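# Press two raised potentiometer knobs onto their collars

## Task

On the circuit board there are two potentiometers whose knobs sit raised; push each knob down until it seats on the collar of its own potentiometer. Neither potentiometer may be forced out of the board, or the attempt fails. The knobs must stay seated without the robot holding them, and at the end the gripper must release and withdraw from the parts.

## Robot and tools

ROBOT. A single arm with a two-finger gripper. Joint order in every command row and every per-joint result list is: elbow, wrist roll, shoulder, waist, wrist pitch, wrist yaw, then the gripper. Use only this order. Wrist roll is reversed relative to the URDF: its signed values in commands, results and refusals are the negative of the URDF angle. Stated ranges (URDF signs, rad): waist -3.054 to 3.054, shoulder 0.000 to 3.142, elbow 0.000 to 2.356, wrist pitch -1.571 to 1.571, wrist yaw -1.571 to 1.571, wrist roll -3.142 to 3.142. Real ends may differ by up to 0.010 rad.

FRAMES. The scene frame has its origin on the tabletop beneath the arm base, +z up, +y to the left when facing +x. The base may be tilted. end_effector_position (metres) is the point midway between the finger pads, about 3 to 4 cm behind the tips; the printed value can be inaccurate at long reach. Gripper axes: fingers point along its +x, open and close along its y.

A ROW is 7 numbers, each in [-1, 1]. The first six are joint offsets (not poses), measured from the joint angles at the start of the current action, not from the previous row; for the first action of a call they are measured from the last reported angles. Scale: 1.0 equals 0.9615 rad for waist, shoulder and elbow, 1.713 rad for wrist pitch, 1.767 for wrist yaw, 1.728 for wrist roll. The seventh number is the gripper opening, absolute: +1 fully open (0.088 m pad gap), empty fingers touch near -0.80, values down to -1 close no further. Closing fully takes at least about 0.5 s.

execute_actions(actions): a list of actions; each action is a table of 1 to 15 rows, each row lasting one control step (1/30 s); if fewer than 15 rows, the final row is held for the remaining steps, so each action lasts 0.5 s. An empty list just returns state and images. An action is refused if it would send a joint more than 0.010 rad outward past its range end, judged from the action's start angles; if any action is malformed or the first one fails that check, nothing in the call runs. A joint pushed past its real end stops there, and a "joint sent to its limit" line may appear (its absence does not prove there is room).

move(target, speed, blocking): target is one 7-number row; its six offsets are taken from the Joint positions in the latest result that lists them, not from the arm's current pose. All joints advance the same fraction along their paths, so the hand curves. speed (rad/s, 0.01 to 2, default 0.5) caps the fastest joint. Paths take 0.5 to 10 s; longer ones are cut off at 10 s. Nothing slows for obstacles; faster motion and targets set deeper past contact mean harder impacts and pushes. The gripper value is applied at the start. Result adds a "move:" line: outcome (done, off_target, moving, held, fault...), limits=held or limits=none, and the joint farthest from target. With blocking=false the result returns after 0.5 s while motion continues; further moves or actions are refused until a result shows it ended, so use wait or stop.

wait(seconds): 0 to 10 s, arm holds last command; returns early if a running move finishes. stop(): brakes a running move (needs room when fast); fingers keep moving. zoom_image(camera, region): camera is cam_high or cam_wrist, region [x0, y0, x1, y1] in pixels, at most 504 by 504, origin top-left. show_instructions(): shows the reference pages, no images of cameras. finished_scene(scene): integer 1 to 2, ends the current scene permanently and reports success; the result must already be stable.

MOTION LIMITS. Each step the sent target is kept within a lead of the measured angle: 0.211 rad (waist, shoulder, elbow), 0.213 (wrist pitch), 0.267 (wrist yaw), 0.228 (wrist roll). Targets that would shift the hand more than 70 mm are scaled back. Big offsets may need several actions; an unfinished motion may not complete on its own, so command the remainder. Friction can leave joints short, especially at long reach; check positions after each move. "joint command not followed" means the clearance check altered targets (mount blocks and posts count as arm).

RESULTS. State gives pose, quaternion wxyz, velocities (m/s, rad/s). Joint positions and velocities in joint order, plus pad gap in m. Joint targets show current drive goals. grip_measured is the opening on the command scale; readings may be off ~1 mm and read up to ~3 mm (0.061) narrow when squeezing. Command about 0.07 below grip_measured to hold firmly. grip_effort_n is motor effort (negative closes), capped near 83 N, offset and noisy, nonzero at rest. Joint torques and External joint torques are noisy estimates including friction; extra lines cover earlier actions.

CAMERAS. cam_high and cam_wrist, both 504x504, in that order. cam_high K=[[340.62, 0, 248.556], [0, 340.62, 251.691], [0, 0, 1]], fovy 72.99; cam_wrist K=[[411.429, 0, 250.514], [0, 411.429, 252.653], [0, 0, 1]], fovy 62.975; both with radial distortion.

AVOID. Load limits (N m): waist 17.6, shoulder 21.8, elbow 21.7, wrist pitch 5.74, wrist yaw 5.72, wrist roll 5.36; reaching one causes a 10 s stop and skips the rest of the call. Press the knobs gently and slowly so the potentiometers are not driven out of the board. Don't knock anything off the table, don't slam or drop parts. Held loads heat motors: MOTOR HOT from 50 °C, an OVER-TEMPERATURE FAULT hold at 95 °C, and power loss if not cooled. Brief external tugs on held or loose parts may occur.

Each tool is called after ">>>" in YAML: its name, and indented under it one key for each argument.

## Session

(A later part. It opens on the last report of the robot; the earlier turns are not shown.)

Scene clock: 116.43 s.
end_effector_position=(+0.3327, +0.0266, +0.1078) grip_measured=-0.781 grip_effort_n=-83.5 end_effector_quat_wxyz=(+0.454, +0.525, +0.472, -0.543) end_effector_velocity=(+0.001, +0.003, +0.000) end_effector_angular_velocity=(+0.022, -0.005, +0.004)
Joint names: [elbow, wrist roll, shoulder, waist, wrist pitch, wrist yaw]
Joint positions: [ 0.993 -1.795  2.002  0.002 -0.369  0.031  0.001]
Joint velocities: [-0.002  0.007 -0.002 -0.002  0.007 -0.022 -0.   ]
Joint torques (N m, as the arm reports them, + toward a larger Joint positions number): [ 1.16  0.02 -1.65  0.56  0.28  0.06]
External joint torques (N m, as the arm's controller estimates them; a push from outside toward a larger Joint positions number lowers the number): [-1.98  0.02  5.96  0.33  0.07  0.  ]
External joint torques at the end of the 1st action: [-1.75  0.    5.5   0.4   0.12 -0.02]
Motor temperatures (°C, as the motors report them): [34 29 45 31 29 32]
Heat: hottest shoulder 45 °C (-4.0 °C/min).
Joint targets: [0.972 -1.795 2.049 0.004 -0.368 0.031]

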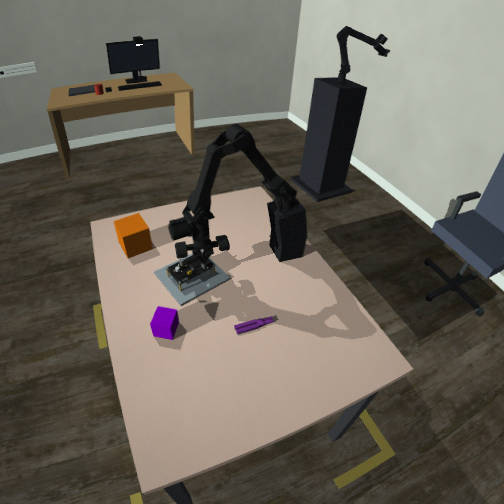

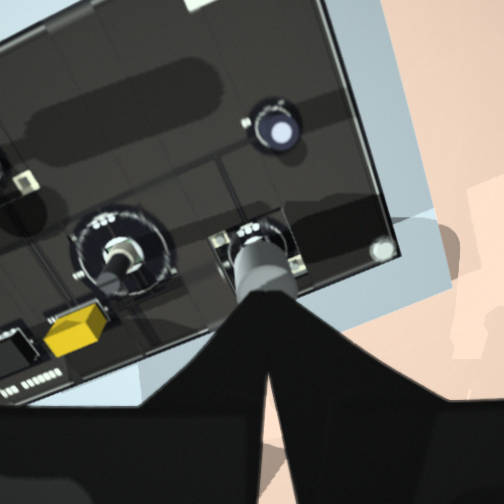

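>>> execute_actions:
  actions:
    - [[-0.023,0,0.053,0.003,0.0015,0,-1]]
    - [[-0.024,0,0.057,0.003,0.0015,0,-1]]

Scene clock: 120.53 s.
end_effector_position=(+0.3323, +0.0266, +0.1054) grip_measured=-0.781 grip_effort_n=-83.5 end_effector_quat_wxyz=(+0.454, +0.525, +0.472, -0.544) end_effector_velocity=(-0.003, +0.002, +0.001) end_effector_angular_velocity=(+0.008, +0.008, +0.024)
Joint names: [elbow, wrist roll, shoulder, waist, wrist pitch, wrist yaw]
Joint positions: [ 0.993 -1.795  2.01   0.002 -0.363  0.031  0.001]
Joint velocities: [-0.007  0.022 -0.007  0.002 -0.007 -0.007  0.   ]
Joint torques (N m, as the arm reports them, + toward a larger Joint positions number): [ 0.9   0.01 -1.21  0.59  0.08  0.06]
External joint torques (N m, as the arm's controller estimates them; a push from outside toward a larger Joint positions number lowers the number): [-2.17  0.01  6.39  0.34 -0.13  0.  ]
External joint torques at the end of the 1st action: [-1.96  0.    6.04  0.34  0.07  0.01]
Motor temperatures (°C, as the motors report them): [34 29 45 31 29 32]
Heat: hottest shoulder 45 °C (-4.0 °C/min).
Joint targets: [0.970 -1.795 2.060 0.004 -0.365 0.031]

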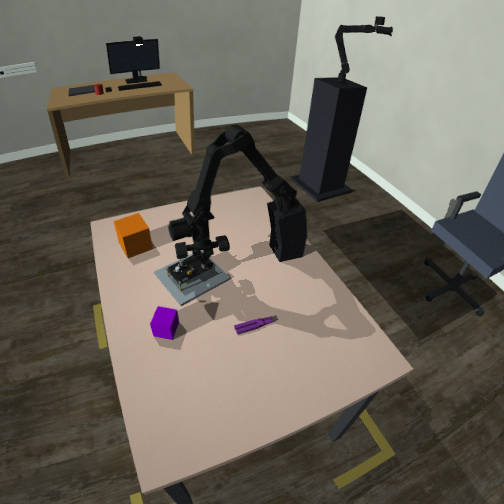

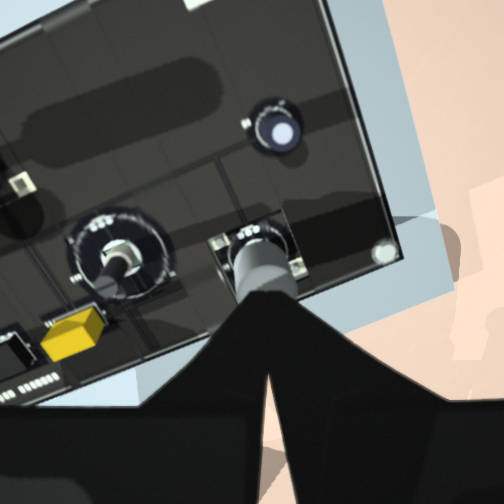

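>>> execute_actions:
  actions:
    - [[-0.024,0,0.055,0.003,0.0035,0,-1]]
    - [[-0.024,0,0.055,0.003,0.003,0,-1]]

Scene clock: 123.50 s.
end_effector_position=(+0.3325, +0.0267, +0.1027) grip_measured=-0.781 grip_effort_n=-83.5 end_effector_quat_wxyz=(+0.454, +0.525, +0.472, -0.543) end_effector_velocity=(-0.002, +0.002, +0.000) end_effector_angular_velocity=(+0.008, +0.008, +0.010)
Joint names: [elbow, wrist roll, shoulder, waist, wrist pitch, wrist yaw]
Joint positions: [ 0.993 -1.795  2.02   0.002 -0.353  0.031  0.001]
Joint velocities: [-0.002  0.007 -0.002  0.002 -0.007 -0.007  0.   ]
Joint torques (N m, as the arm reports them, + toward a larger Joint positions number): [ 0.88  0.02 -1.52  0.64  0.19  0.06]
External joint torques (N m, as the arm's controller estimates them; a push from outside toward a larger Joint positions number lowers the number): [-2.1   0.02  6.04  0.32  0.01  0.01]
External joint torques at the end of the 1st action: [-1.93  0.    6.2   0.28 -0.01 -0.03]
Motor temperatures (°C, as the motors report them): [34 29 44 31 29 32]
Heat: hottest shoulder 44 °C (-5.1 °C/min).
Joint targets: [0.970 -1.795 2.068 0.004 -0.353 0.031]

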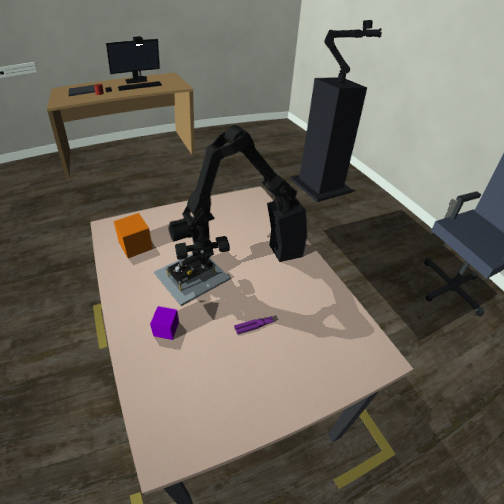

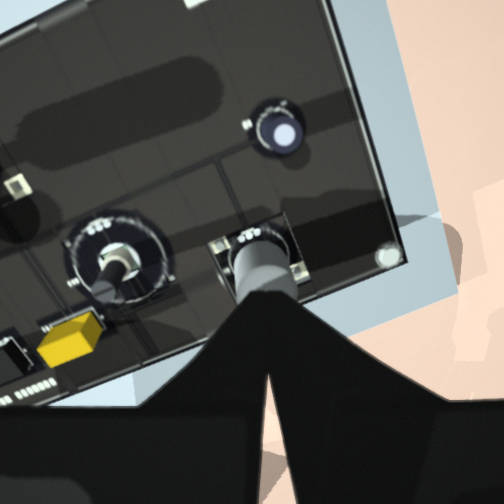

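>>> execute_actions:
  actions: []

Scene clock: 140.90 s.
end_effector_position=(+0.3325, +0.0267, +0.1027) grip_measured=-0.781 grip_effort_n=-83.5 end_effector_quat_wxyz=(+0.454, +0.525, +0.472, -0.543) end_effector_velocity=(-0.002, -0.002, +0.000) end_effector_angular_velocity=(-0.009, +0.007, -0.009)
Joint names: [elbow, wrist roll, shoulder, waist, wrist pitch, wrist yaw]
Joint positions: [ 0.993 -1.795  2.02   0.002 -0.353  0.031  0.001]
Joint velocities: [-0.002 -0.007 -0.002 -0.002 -0.007  0.007 -0.   ]
Joint torques (N m, as the arm reports them, + toward a larger Joint positions number): [ 0.82 -0.01 -1.44  0.69  0.19  0.05]
External joint torques (N m, as the arm's controller estimates them; a push from outside toward a larger Joint positions number lowers the number): [-2.19  0.    6.14  0.48 -0.01 -0.02]
Motor temperatures (°C, as the motors report them): [34 29 42 31 29 32]
Heat: hottest shoulder 42 °C (-6.1 °C/min).
Joint targets: [0.970 -1.795 2.068 0.004 -0.353 0.031]

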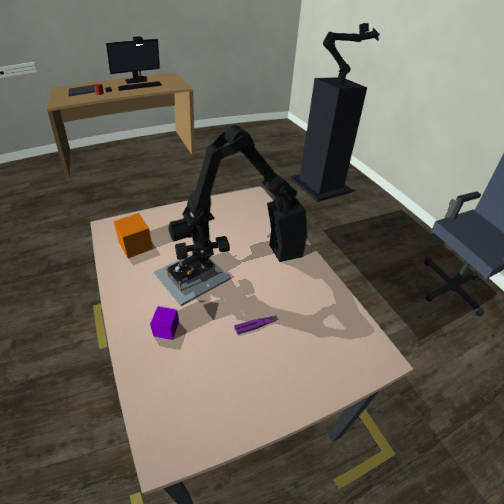

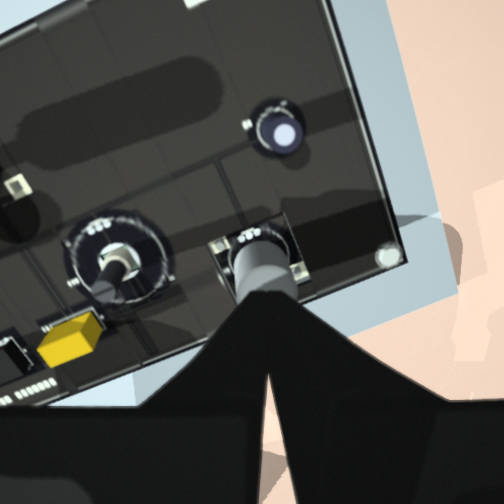

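>>> execute_actions:
  actions:
    - [[-0.024,0,0.053,0.003,0.002,0,-1]]

Scene clock: 143.80 s.
end_effector_position=(+0.3325, +0.0267, +0.1019) grip_measured=-0.781 grip_effort_n=-83.5 end_effector_quat_wxyz=(+0.454, +0.525, +0.472, -0.543) end_effector_velocity=(-0.003, +0.002, +0.001) end_effector_angular_velocity=(+0.021, +0.009, +0.004)
Joint names: [elbow, wrist roll, shoulder, waist, wrist pitch, wrist yaw]
Joint positions: [ 0.993 -1.795  2.022  0.002 -0.35   0.032  0.001]
Joint velocities: [-0.007  0.007 -0.007 -0.002 -0.007 -0.022 -0.   ]
Joint torques (N m, as the arm reports them, + toward a larger Joint positions number): [ 0.88  0.03 -1.55  0.67  0.19  0.04]
External joint torques (N m, as the arm's controller estimates them; a push from outside toward a larger Joint positions number lowers the number): [-2.1   0.03  6.06  0.38  0.   -0.01]
Motor temperatures (°C, as the motors report them): [34 29 42 31 29 32]
Heat: hottest shoulder 42 °C (-6.0 °C/min).
Joint targets: [0.970 -1.795 2.071 0.004 -0.349 0.032]

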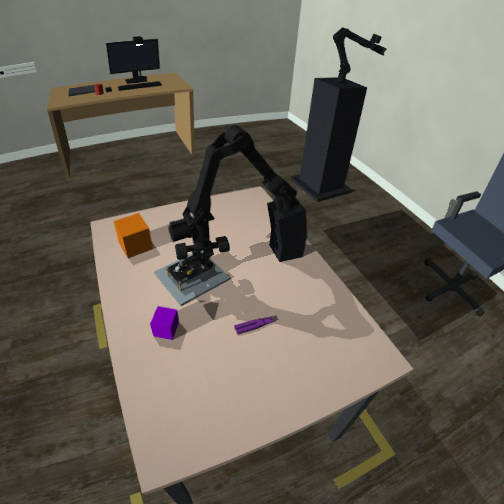

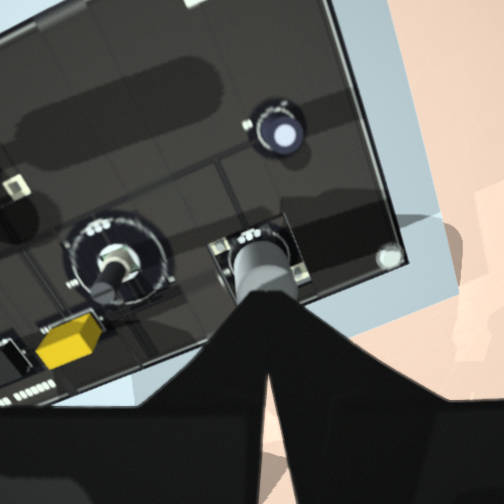

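>>> execute_actions:
  actions:
    - [[-0.024,0,0.053,0.003,0.002,0,-1]]
    - [[-0.024,0,0.053,0.003,0.002,0,-1]]

Scene clock: 147.63 s.
end_effector_position=(+0.3325, +0.0267, +0.1008) grip_measured=-0.781 grip_effort_n=-83.5 end_effector_quat_wxyz=(+0.454, +0.525, +0.472, -0.543) end_effector_velocity=(-0.002, +0.000, +0.000) end_effector_angular_velocity=(+0.006, +0.008, +0.005)
Joint names: [elbow, wrist roll, shoulder, waist, wrist pitch, wrist yaw]
Joint positions: [ 0.993 -1.795  2.026  0.002 -0.346  0.032  0.001]
Joint velocities: [-0.002  0.007 -0.002 -0.002 -0.007 -0.007 -0.001]
Joint torques (N m, as the arm reports them, + toward a larger Joint positions number): [ 0.92  0.06 -1.2   0.58  0.3   0.08]
External joint torques (N m, as the arm's controller estimates them; a push from outside toward a larger Joint positions number lowers the number): [-2.06  0.06  6.37  0.31  0.1   0.03]
External joint torques at the end of the 1st action: [-2.06  0.06  6.09  0.28  0.02 -0.03]
Motor temperatures (°C, as the motors report them): [34 29 42 31 29 32]
Heat: hottest shoulder 42 °C (-6.0 °C/min).
Joint targets: [0.970 -1.795 2.076 0.004 -0.344 0.032]

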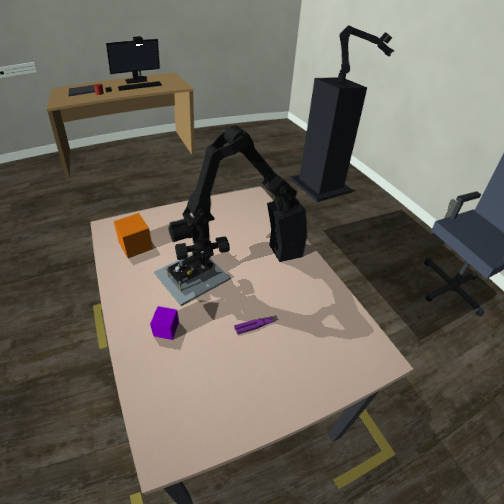

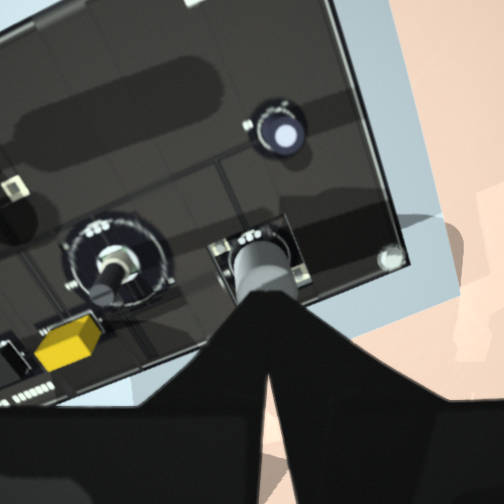

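>>> execute_actions:
  actions:
    - [[-0.024,0,0.053,0.003,0.002,0,-1]]

Scene clock: 151.23 s.
end_effector_position=(+0.3325, +0.0267, +0.1005) grip_measured=-0.781 grip_effort_n=-83.5 end_effector_quat_wxyz=(+0.454, +0.525, +0.472, -0.543) end_effector_velocity=(-0.002, -0.004, +0.000) end_effector_angular_velocity=(-0.009, +0.007, +0.001)
Joint names: [elbow, wrist roll, shoulder, waist, wrist pitch, wrist yaw]
Joint positions: [ 0.993 -1.795  2.027  0.002 -0.345  0.032  0.001]
Joint velocities: [-0.002  0.007 -0.002 -0.007 -0.007  0.007 -0.   ]
Joint torques (N m, as the arm reports them, + toward a larger Joint positions number): [ 0.93  0.03 -1.35  0.64  0.4   0.05]
External joint torques (N m, as the arm's controller estimates them; a push from outside toward a larger Joint positions number lowers the number): [-2.03  0.03  6.2   0.42  0.21 -0.01]
Motor temperatures (°C, as the motors report them): [33 29 42 31 29 32]
Heat: hottest shoulder 42 °C (-5.1 °C/min).
Joint targets: [0.970 -1.795 2.077 0.004 -0.342 0.032]

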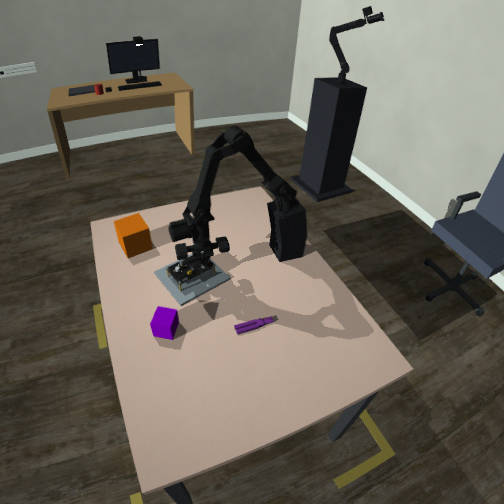

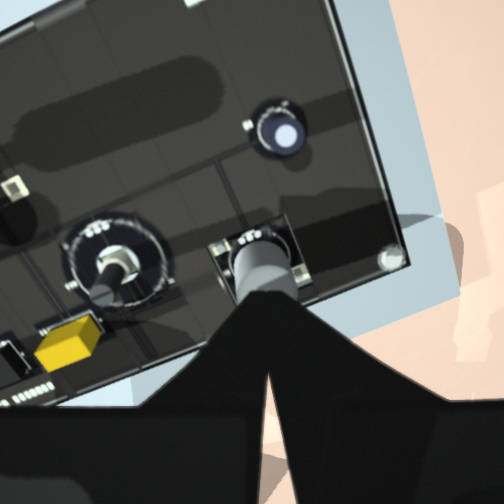

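>>> execute_actions:
  actions:
    - [[-0.024,0,0.053,0.003,0.002,0,-1]]

Scene clock: 154.90 s.
end_effector_position=(+0.3324, +0.0267, +0.1004) grip_measured=-0.781 grip_effort_n=-83.5 end_effector_quat_wxyz=(+0.454, +0.525, +0.472, -0.544) end_effector_velocity=(-0.000, +0.002, +0.001) end_effector_angular_velocity=(+0.022, -0.005, +0.004)
Joint names: [elbow, wrist roll, shoulder, waist, wrist pitch, wrist yaw]
Joint positions: [ 0.993 -1.795  2.027  0.002 -0.345  0.032  0.001]
Joint velocities: [-0.007  0.007 -0.007 -0.002  0.007 -0.022 -0.   ]
Joint torques (N m, as the arm reports them, + toward a larger Joint positions number): [ 0.94  0.03 -1.16  0.55  0.37  0.07]
External joint torques (N m, as the arm's controller estimates them; a push from outside toward a larger Joint positions number lowers the number): [-2.03  0.04  6.43  0.27  0.17  0.02]
Motor temperatures (°C, as the motors report them): [33 29 41 31 29 32]
Heat: hottest shoulder 41 °C (-6.0 °C/min).
Joint targets: [0.970 -1.795 2.078 0.004 -0.342 0.032]

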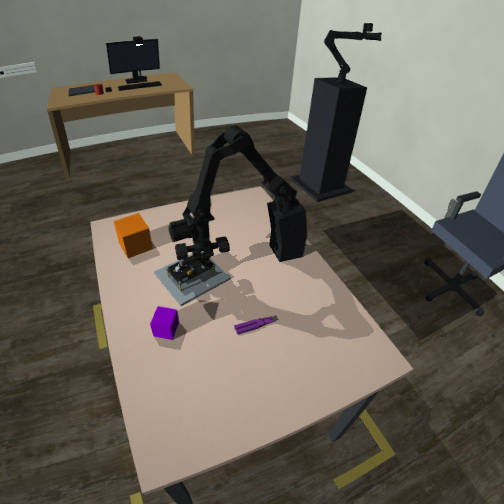

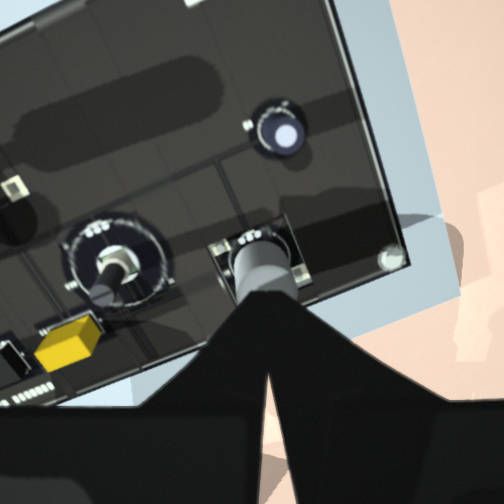

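>>> execute_actions:
  actions:
    - [[-0.022,0,0.045,0.003,0,0,-1],[-0.02,0,0.035,0.003,-0.002,0,-1],[-0.018,0,0.024,0.003,-0.005,0,-1],[-0.016,0,0.012,0.003,-0.008,0,-1],[-0.014,0,0,0.003,-0.011,0,-1],[-0.012,0,-0.013,0.003,-0.015,0,-1],[-0.01,0,-0.028,0.003,-0.02,0,-1],[-0.008,0,-0.045,0.003,-0.026,0,-1],[-0.006,0,-0.065,0.003,-0.033,0,-1],[-0.004,0,-0.085,0.003,-0.04,0,-1],[-0.002,0,-0.105,0.003,-0.047,0,-1],[0,0,-0.123,0.003,-0.054,0,-1],[0,0,-0.138,0.003,-0.06,0,-1],[0,0,-0.15,0.003,-0.065,0,-1],[0,0,-0.158,0.003,-0.068,0,-1]]
    - [[0,0,-0.01,0,0,0,-1]]

Scene clock: 162.37 s.
end_effector_position=(+0.3372, +0.0258, +0.1353) grip_measured=-0.781 grip_effort_n=-83.5 end_effector_quat_wxyz=(+0.459, +0.532, +0.466, -0.537) end_effector_velocity=(-0.004, -0.002, -0.000) end_effector_angular_velocity=(-0.009, +0.012, +0.005)
Joint names: [elbow, wrist roll, shoulder, waist, wrist pitch, wrist yaw]
Joint positions: [ 0.993 -1.795  1.91   0.002 -0.437  0.032  0.001]
Joint velocities: [-0.007  0.007 -0.002 -0.002 -0.007  0.007 -0.   ]
Joint torques (N m, as the arm reports them, + toward a larger Joint positions number): [ 3.29  0.02 -6.63  0.28  0.23  0.02]
External joint torques (N m, as the arm's controller estimates them; a push from outside toward a larger Joint positions number lowers the number): [-0.18  0.02  0.8   0.02  0.   -0.03]
External joint torques at the end of the 1st action: [ 0.26  0.02 -1.01  0.3  -0.22  0.  ]
Motor temperatures (°C, as the motors report them): [33 29 41 31 29 32]
Heat: hottest shoulder 41 °C (-6.1 °C/min).
Joint targets: [0.991 -1.795 1.915 0.002 -0.437 0.032]

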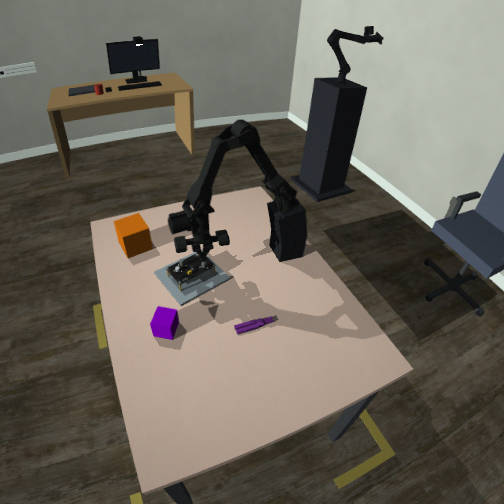

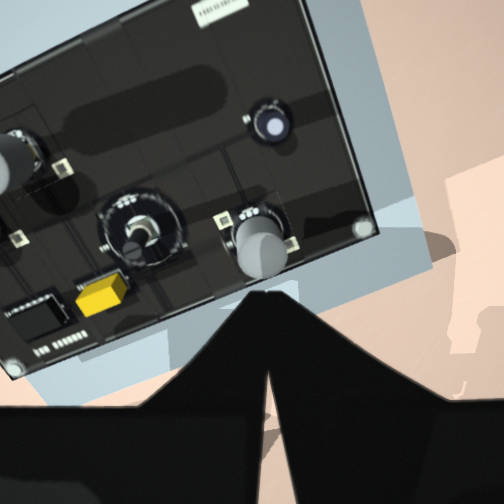

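>>> move:
  target: [0.343,0,0.125,-0.077,-0.108,-0.005,-1]
  speed: 0.35

>>> zoom_image:
  camera: "cam_wrist"
  region: [150,120,390,360]

Scene clock: 173.07 s.
end_effector_position=(+0.4043, +0.0023, +0.1536) grip_measured=-0.781 grip_effort_n=-83.5 end_effector_quat_wxyz=(+0.448, +0.552, +0.440, -0.549) end_effector_velocity=(-0.000, +0.002, +0.001) end_effector_angular_velocity=(+0.021, +0.003, +0.005)
Joint names: [elbow, wrist roll, shoulder, waist, wrist pitch, wrist yaw]
Joint positions: [ 1.311 -1.795  2.021 -0.069 -0.621  0.026  0.001]
Joint velocities: [ 0.002  0.007 -0.002 -0.002 -0.007 -0.022 -0.   ]
Joint torques (N m, as the arm reports them, + toward a larger Joint positions number): [ 5.38  0.   -7.38 -0.03  0.13 -0.02]
External joint torques (N m, as the arm's controller estimates them; a push from outside toward a larger Joint positions number lowers the number): [ 1.04  0.    1.54 -0.25 -0.16 -0.08]
Motor temperatures (°C, as the motors report them): [34 29 43 31 29 32]
Heat: hottest shoulder 43 °C (-3.0 °C/min).
Joint targets: [1.323 -1.795 2.030 -0.072 -0.622 0.023]
move: off_target; limits=none; farthest joint: the elbow, 0.012 radians from its target (0.330 radians at the start)

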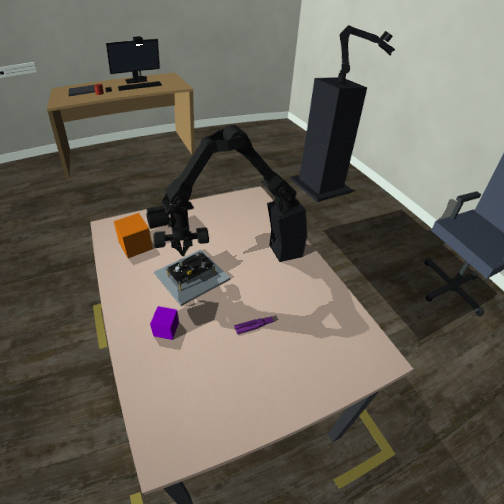

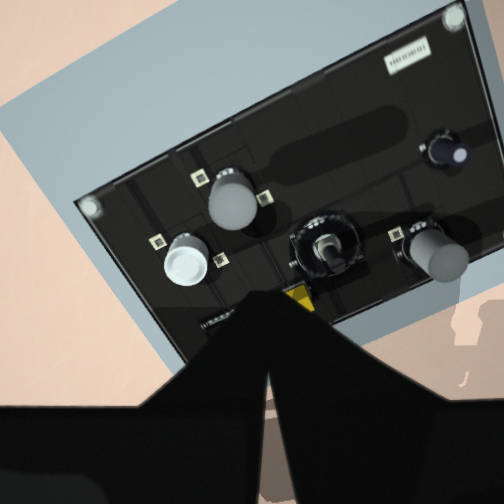

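Region (150, 120, 390, 360) of cam_wrist's 504x504 image, scaled by 2.100, with more detail than that image has.

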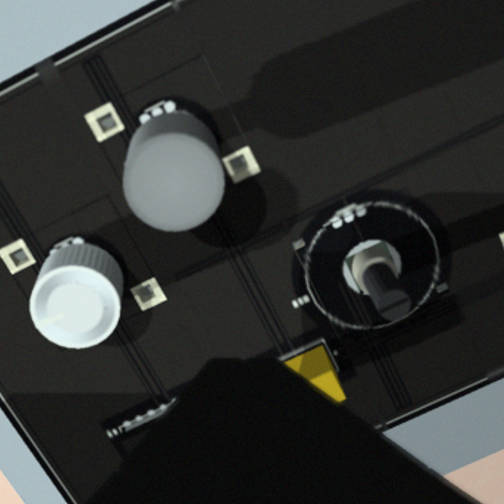

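>>> move:
  target: [0.068,0,0.074,-0.036,-0.002,0,-1]
  speed: 0.12

>>> zoom_image:
  camera: "cam_wrist"
  region: [190,180,340,330]

Scene clock: 195.00 s.
end_effector_position=(+0.4130, -0.0106, +0.1413) grip_measured=-0.781 grip_effort_n=-83.5 end_effector_quat_wxyz=(+0.439, +0.554, +0.432, -0.560) end_effector_velocity=(+0.001, -0.002, +0.000) end_effector_angular_velocity=(+0.006, -0.007, -0.015)
Joint names: [elbow, wrist roll, shoulder, waist, wrist pitch, wrist yaw]
Joint positions: [ 1.365 -1.795  2.083 -0.1   -0.623  0.026  0.001]
Joint velocities: [-0.002 -0.007 -0.002 -0.007  0.007 -0.007 -0.   ]
Joint torques (N m, as the arm reports them, + toward a larger Joint positions number): [ 5.28 -0.01 -7.74 -0.22  0.08  0.08]
External joint torques (N m, as the arm's controller estimates them; a push from outside toward a larger Joint positions number lowers the number): [ 0.99 -0.01  1.45 -0.21 -0.2   0.01]
Motor temperatures (°C, as the motors report them): [37 29 46 31 29 32]
Heat: hottest shoulder 46 °C (+3.0 °C/min).
Joint targets: [1.376 -1.795 2.092 -0.104 -0.624 0.026]
move: off_target; limits=none; farthest joint: the elbow, 0.012 radians from its target (0.065 radians at the start)

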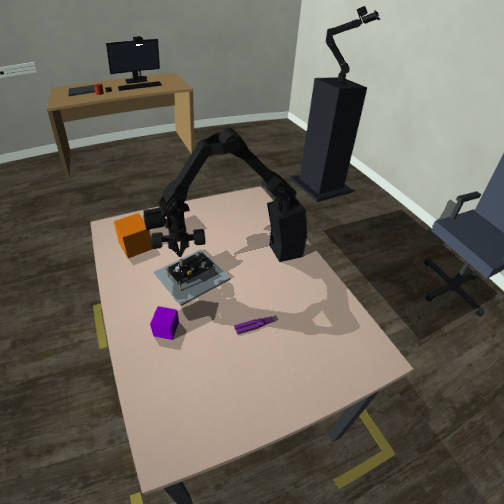

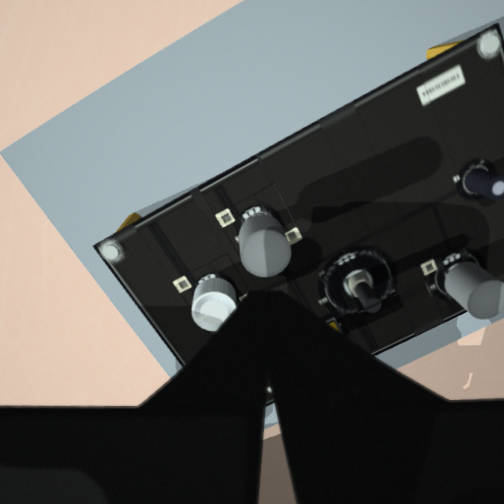

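Region (190, 180, 340, 330) of cam_wrist's 504x504 image, scaled by 3.360, with more detail than that image has.

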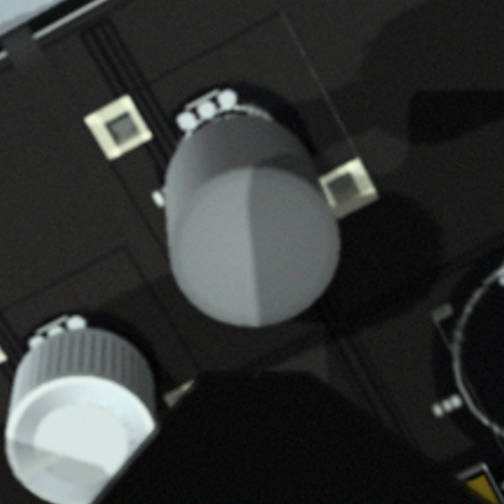

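>>> move:
  target: [0.011,0,0.066,-0.004,0.029,0,-1]
  speed: 0.1

>>> zoom_image:
  camera: "cam_wrist"
  region: [190,180,340,330]

Scene clock: 199.80 s.
end_effector_position=(+0.4126, -0.0103, +0.1209) grip_measured=-0.781 grip_effort_n=-83.5 end_effector_quat_wxyz=(+0.438, +0.552, +0.434, -0.562) end_effector_velocity=(+0.001, -0.006, +0.003) end_effector_angular_velocity=(-0.024, -0.002, +0.015)
Joint names: [elbow, wrist roll, shoulder, waist, wrist pitch, wrist yaw]
Joint positions: [ 1.365 -1.795  2.138 -0.1   -0.575  0.026  0.001]
Joint velocities: [ 0.002  0.022 -0.007 -0.007 -0.007  0.022 -0.   ]
Joint torques (N m, as the arm reports them, + toward a larger Joint positions number): [ 5.   -0.02 -7.93 -0.32  0.31  0.06]
External joint torques (N m, as the arm's controller estimates them; a push from outside toward a larger Joint positions number lowers the number): [ 0.87 -0.02  1.48 -0.34  0.05 -0.02]
Motor temperatures (°C, as the motors report them): [37 29 46 31 29 32]
Heat: hottest shoulder 46 °C (+4.0 °C/min).
Joint targets: [1.375 -1.795 2.147 -0.104 -0.573 0.026]
move: off_target; limits=none; farthest joint: the elbow, 0.011 radians from its target (0.011 radians at the start)

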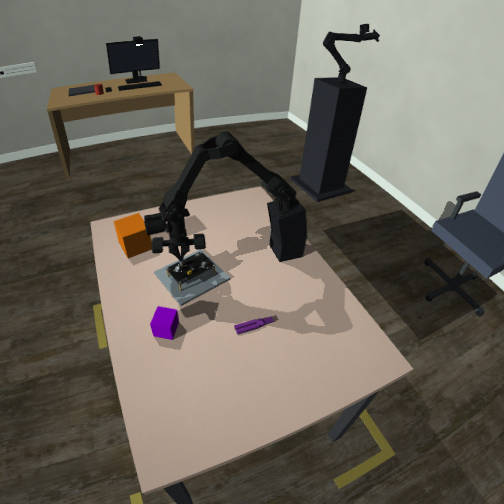

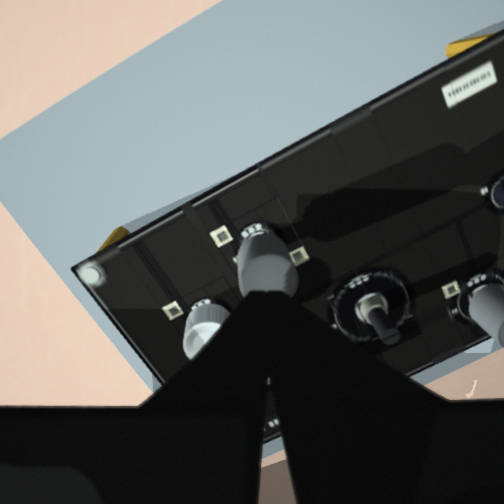

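Region (190, 180, 340, 330) of cam_wrist's 504x504 image, scaled by 3.360, with more detail than that image has.

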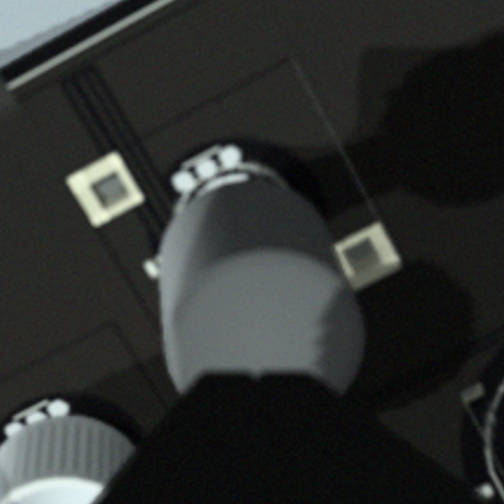

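>>> execute_actions:
  actions:
    - [[0.011,0,0.014,-0.004,0.003,0,-1],[0.011,0,0.018,-0.004,0.006,0,-1]]
    - [[0.011,0,0.014,-0.004,0.003,0,-1]]

Scene clock: 210.37 s.
end_effector_position=(+0.4129, -0.0103, +0.1165) grip_measured=-0.781 grip_effort_n=-83.5 end_effector_quat_wxyz=(+0.438, +0.552, +0.434, -0.561) end_effector_velocity=(-0.000, +0.000, +0.001) end_effector_angular_velocity=(+0.007, +0.002, +0.005)
Joint names: [elbow, wrist roll, shoulder, waist, wrist pitch, wrist yaw]
Joint positions: [ 1.365 -1.795  2.15  -0.1   -0.563  0.026  0.001]
Joint velocities: [ 0.002  0.007 -0.002 -0.002 -0.007 -0.007 -0.   ]
Joint torques (N m, as the arm reports them, + toward a larger Joint positions number): [ 5.1   0.02 -7.89 -0.16  0.35  0.05]
External joint torques (N m, as the arm's controller estimates them; a push from outside toward a larger Joint positions number lowers the number): [ 1.04  0.02  1.44 -0.27  0.09 -0.01]
External joint torques at the end of the 1st action: [ 1.06  0.02  1.23 -0.36  0.07  0.  ]
Motor temperatures (°C, as the motors report them): [38 29 48 31 29 32]
Heat: hottest shoulder 48 °C (+6.0 °C/min).
Joint targets: [1.376 -1.795 2.160 -0.104 -0.561 0.026]

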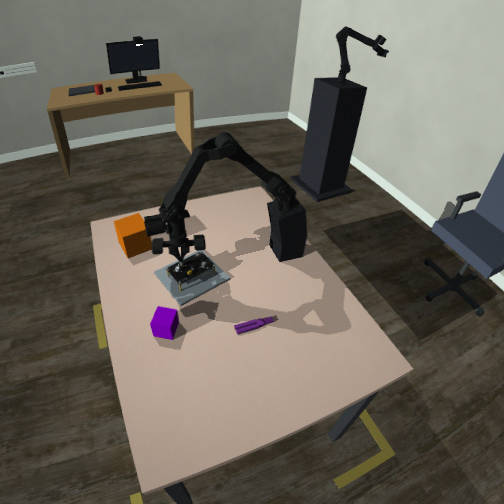

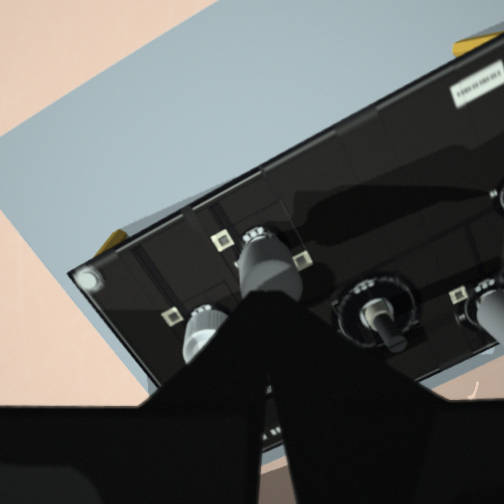

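>>> execute_actions:
  actions:
    - [[0.010,0,0.017,-0.004,0.005,0,-1]]
    - [[0.008,0,0.017,-0.004,0.004,0,-1]]
    - [[0.005,0,0.019,-0.004,0.003,0,-1]]

Scene clock: 214.87 s.
end_effector_position=(+0.4128, -0.0102, +0.1145) grip_measured=-0.781 grip_effort_n=-83.5 end_effector_quat_wxyz=(+0.438, +0.552, +0.434, -0.562) end_effector_velocity=(+0.002, +0.000, -0.001) end_effector_angular_velocity=(+0.007, -0.007, +0.005)
Joint names: [elbow, wrist roll, shoulder, waist, wrist pitch, wrist yaw]
Joint positions: [ 1.365 -1.795  2.155 -0.1   -0.558  0.026  0.001]
Joint velocities: [ 0.002  0.007  0.002 -0.002  0.007 -0.007 -0.   ]
Joint torques (N m, as the arm reports them, + toward a larger Joint positions number): [ 4.41  0.04 -6.96 -0.18  0.54  0.06]
External joint torques (N m, as the arm's controller estimates them; a push from outside toward a larger Joint positions number lowers the number): [ 0.41  0.04  2.28 -0.22  0.28 -0.01]
External joint torques at the end of the 1st action: [ 0.99  0.02  1.98 -0.36  0.28 -0.03]
External joint torques at the end of the 2nd action: [ 0.83  0.03  2.07 -0.39  0.34  0.  ]
Motor temperatures (°C, as the motors report them): [38 29 48 31 29 32]
Heat: hottest shoulder 48 °C (+7.0 °C/min).
Joint targets: [1.370 -1.795 2.172 -0.104 -0.553 0.026]

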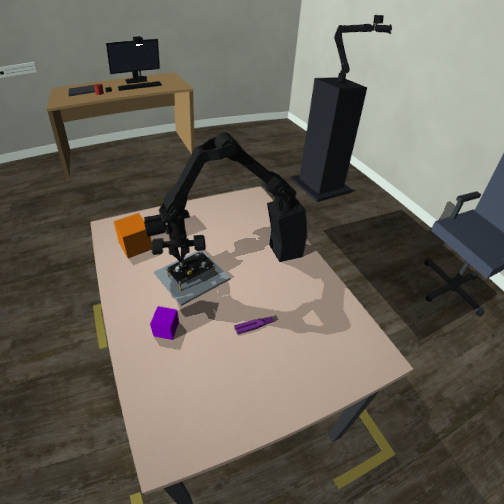

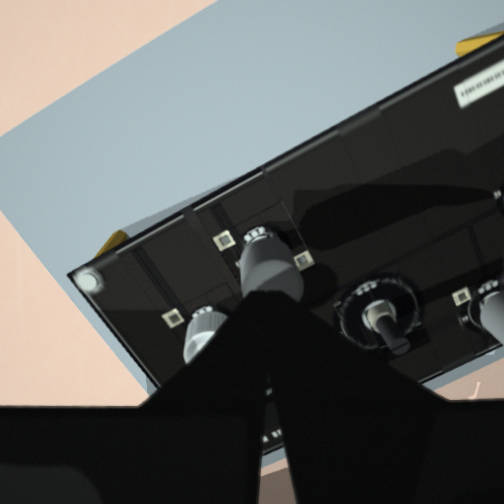

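>>> execute_actions:
  actions:
    - [[0.002,0,0.023,-0.004,0.0015,0,-1]]
    - [[-0.002,0,0.027,-0.004,0.0015,0,-1]]
    - [[-0.005,0,0.031,-0.004,0.0015,0,-1]]

Scene clock: 219.17 s.
end_effector_position=(+0.4115, -0.0102, +0.1120) grip_measured=-0.781 grip_effort_n=-83.5 end_effector_quat_wxyz=(+0.437, +0.550, +0.435, -0.563) end_effector_velocity=(-0.002, +0.000, +0.000) end_effector_angular_velocity=(+0.007, +0.008, +0.020)
Joint names: [elbow, wrist roll, shoulder, waist, wrist pitch, wrist yaw]
Joint positions: [ 1.365 -1.795  2.162 -0.1   -0.557  0.026  0.001]
Joint velocities: [-0.002  0.022 -0.002 -0.002 -0.007 -0.007  0.   ]
Joint torques (N m, as the arm reports them, + toward a larger Joint positions number): [ 3.41 -0.01 -5.79 -0.3   0.32  0.09]
External joint torques (N m, as the arm's controller estimates them; a push from outside toward a larger Joint positions number lowers the number): [-0.54 -0.01  3.51 -0.41  0.09  0.02]
External joint torques at the end of the 1st action: [ 0.17  0.03  2.73 -0.43  0.13  0.03]
External joint torques at the end of the 2nd action: [-0.27  0.03  3.12 -0.32  0.06 -0.04]
Motor temperatures (°C, as the motors report them): [38 29 48 31 29 32]
Heat: hottest shoulder 48 °C (+7.1 °C/min).
Joint targets: [1.361 -1.795 2.190 -0.104 -0.555 0.026]

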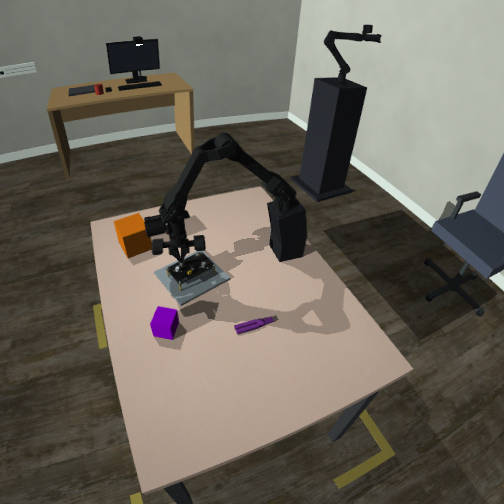

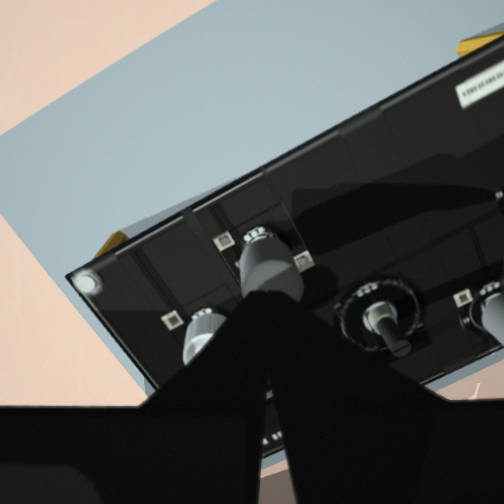

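>>> execute_actions:
  actions:
    - [[-0.008,0,0.035,-0.004,0.002,0,-1]]
    - [[-0.011,0,0.039,-0.004,0.002,0,-1]]

Scene clock: 222.33 s.
end_effector_position=(+0.4110, -0.0102, +0.1102) grip_measured=-0.781 grip_effort_n=-83.5 end_effector_quat_wxyz=(+0.436, +0.550, +0.436, -0.564) end_effector_velocity=(-0.003, +0.000, -0.001) end_effector_angular_velocity=(+0.007, +0.012, +0.005)
Joint names: [elbow, wrist roll, shoulder, waist, wrist pitch, wrist yaw]
Joint positions: [ 1.365 -1.795  2.167 -0.1   -0.555  0.026  0.001]
Joint velocities: [-0.002  0.007  0.002 -0.002 -0.007 -0.007 -0.   ]
Joint torques (N m, as the arm reports them, + toward a larger Joint positions number): [ 2.97  0.02 -4.89 -0.32  0.35  0.08]
External joint torques (N m, as the arm's controller estimates them; a push from outside toward a larger Joint positions number lowers the number): [-1.01  0.02  4.46 -0.43  0.1   0.02]
External joint torques at the end of the 1st action: [-0.76  0.02  3.95 -0.27  0.11 -0.03]
Motor temperatures (°C, as the motors report them): [37 29 48 31 29 32]
Heat: hottest shoulder 48 °C (+7.1 °C/min).
Joint targets: [1.355 -1.795 2.202 -0.104 -0.552 0.026]

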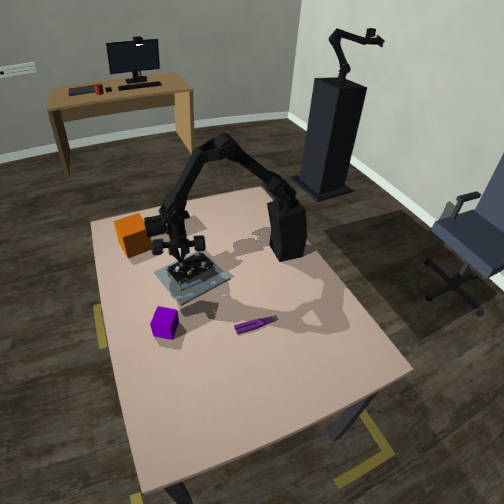

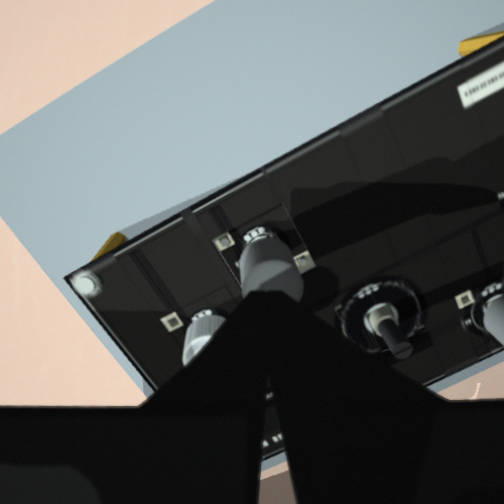

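>>> execute_actions:
  actions:
    - [[-0.014,0,0.043,-0.004,0.002,0,-1]]
    - [[-0.017,0,0.047,-0.004,0.002,0,-1]]

Scene clock: 225.80 s.
end_effector_position=(+0.4103, -0.0101, +0.1070) grip_measured=-0.781 grip_effort_n=-83.5 end_effector_quat_wxyz=(+0.435, +0.549, +0.436, -0.565) end_effector_velocity=(-0.001, -0.004, +0.002) end_effector_angular_velocity=(-0.009, +0.003, -0.014)
Joint names: [elbow, wrist roll, shoulder, waist, wrist pitch, wrist yaw]
Joint positions: [ 1.365 -1.795  2.176 -0.1   -0.549  0.026  0.001]
Joint velocities: [-0.002 -0.007 -0.007 -0.007 -0.007  0.007 -0.   ]
Joint torques (N m, as the arm reports them, + toward a larger Joint positions number): [ 2.34  0.   -4.33 -0.31  0.16  0.07]
External joint torques (N m, as the arm's controller estimates them; a push from outside toward a larger Joint positions number lowers the number): [-1.67  0.    5.13 -0.34 -0.09  0.  ]
External joint torques at the end of the 1st action: [-1.33  0.    4.97 -0.39  0.12  0.02]
Motor temperatures (°C, as the motors report them): [37 29 47 31 29 32]
Heat: hottest shoulder 47 °C (+5.0 °C/min).
Joint targets: [1.349 -1.795 2.215 -0.104 -0.550 0.026]

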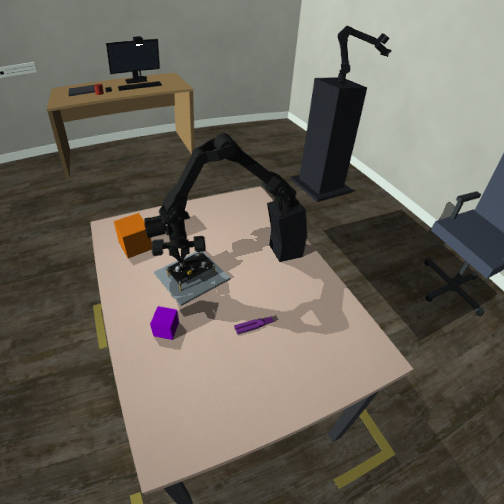

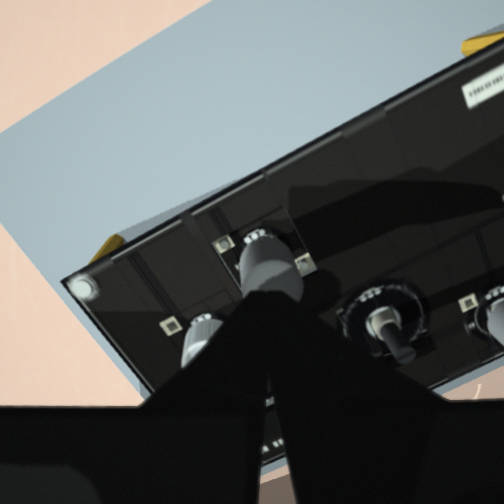

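>>> execute_actions:
  actions:
    - [[-0.017,0,0.044,-0.004,0.002,0,-1]]
    - [[-0.017,0,0.044,-0.004,0.002,0,-1]]

Scene clock: 229.27 s.
end_effector_position=(+0.4103, -0.0101, +0.1049) grip_measured=-0.781 grip_effort_n=-83.5 end_effector_quat_wxyz=(+0.435, +0.549, +0.436, -0.565) end_effector_velocity=(-0.001, +0.002, +0.002) end_effector_angular_velocity=(+0.008, +0.002, +0.010)
Joint names: [elbow, wrist roll, shoulder, waist, wrist pitch, wrist yaw]
Joint positions: [ 1.365 -1.795  2.181 -0.1   -0.543  0.026  0.001]
Joint velocities: [-0.002  0.007 -0.007  0.002 -0.007 -0.007 -0.   ]
Joint torques (N m, as the arm reports them, + toward a larger Joint positions number): [ 2.26  0.01 -4.27 -0.19  0.19  0.07]
External joint torques (N m, as the arm's controller estimates them; a push from outside toward a larger Joint positions number lowers the number): [-1.63  0.02  5.06 -0.28 -0.04  0.  ]
External joint torques at the end of the 1st action: [-1.58 -0.01  5.07 -0.37 -0.04  0.  ]
Motor temperatures (°C, as the motors report them): [37 29 47 31 29 32]
Heat: hottest shoulder 47 °C (+5.0 °C/min).
Joint targets: [1.349 -1.795 2.221 -0.104 -0.543 0.026]

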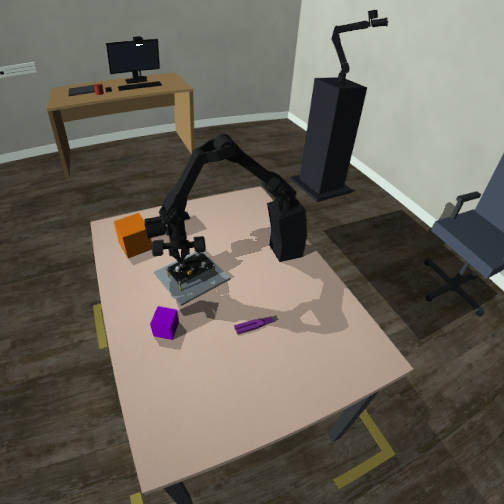

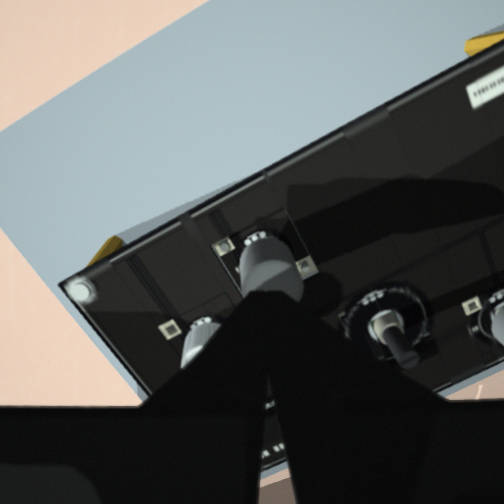

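>>> execute_actions:
  actions:
    - [[-0.017,0,0.044,-0.004,0.002,0,-1]]
    - [[-0.017,0,0.044,-0.004,0.002,0,-1]]

Scene clock: 233.20 s.
end_effector_position=(+0.4104, -0.0102, +0.1028) grip_measured=-0.781 grip_effort_n=-83.5 end_effector_quat_wxyz=(+0.435, +0.549, +0.436, -0.565) end_effector_velocity=(+0.001, +0.002, +0.003) end_effector_angular_velocity=(+0.008, -0.003, -0.005)
Joint names: [elbow, wrist roll, shoulder, waist, wrist pitch, wrist yaw]
Joint positions: [ 1.365 -1.795  2.187 -0.101 -0.537  0.026  0.001]
Joint velocities: [ 0.002 -0.007 -0.007  0.002 -0.007 -0.007 -0.   ]
Joint torques (N m, as the arm reports them, + toward a larger Joint positions number): [ 2.27  0.02 -4.42 -0.3   0.21  0.08]
External joint torques (N m, as the arm's controller estimates them; a push from outside toward a larger Joint positions number lowers the number): [-1.66  0.02  4.99 -0.41 -0.04  0.01]
External joint torques at the end of the 1st action: [-1.6   0.01  5.04 -0.33  0.   -0.02]
Motor temperatures (°C, as the motors report them): [36 29 47 31 29 32]
Heat: hottest shoulder 47 °C (+4.0 °C/min).
Joint targets: [1.349 -1.795 2.227 -0.105 -0.537 0.026]

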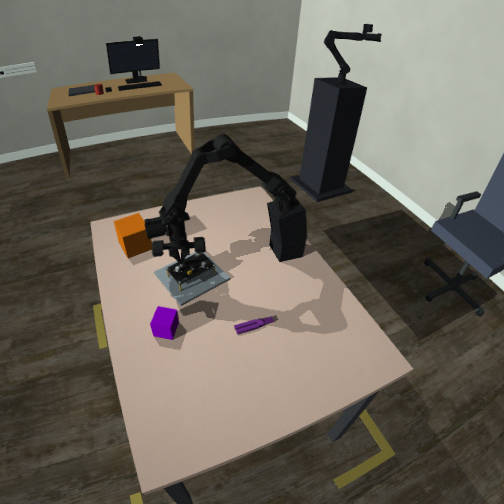

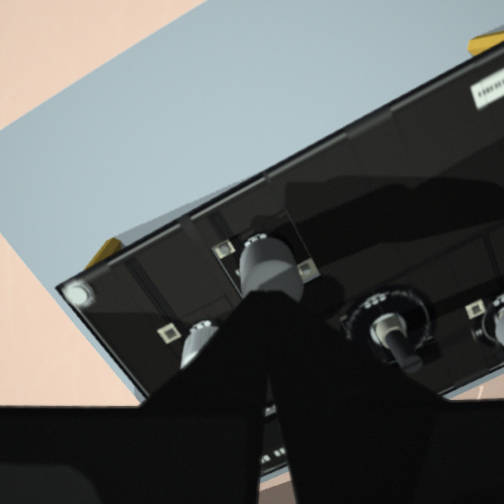

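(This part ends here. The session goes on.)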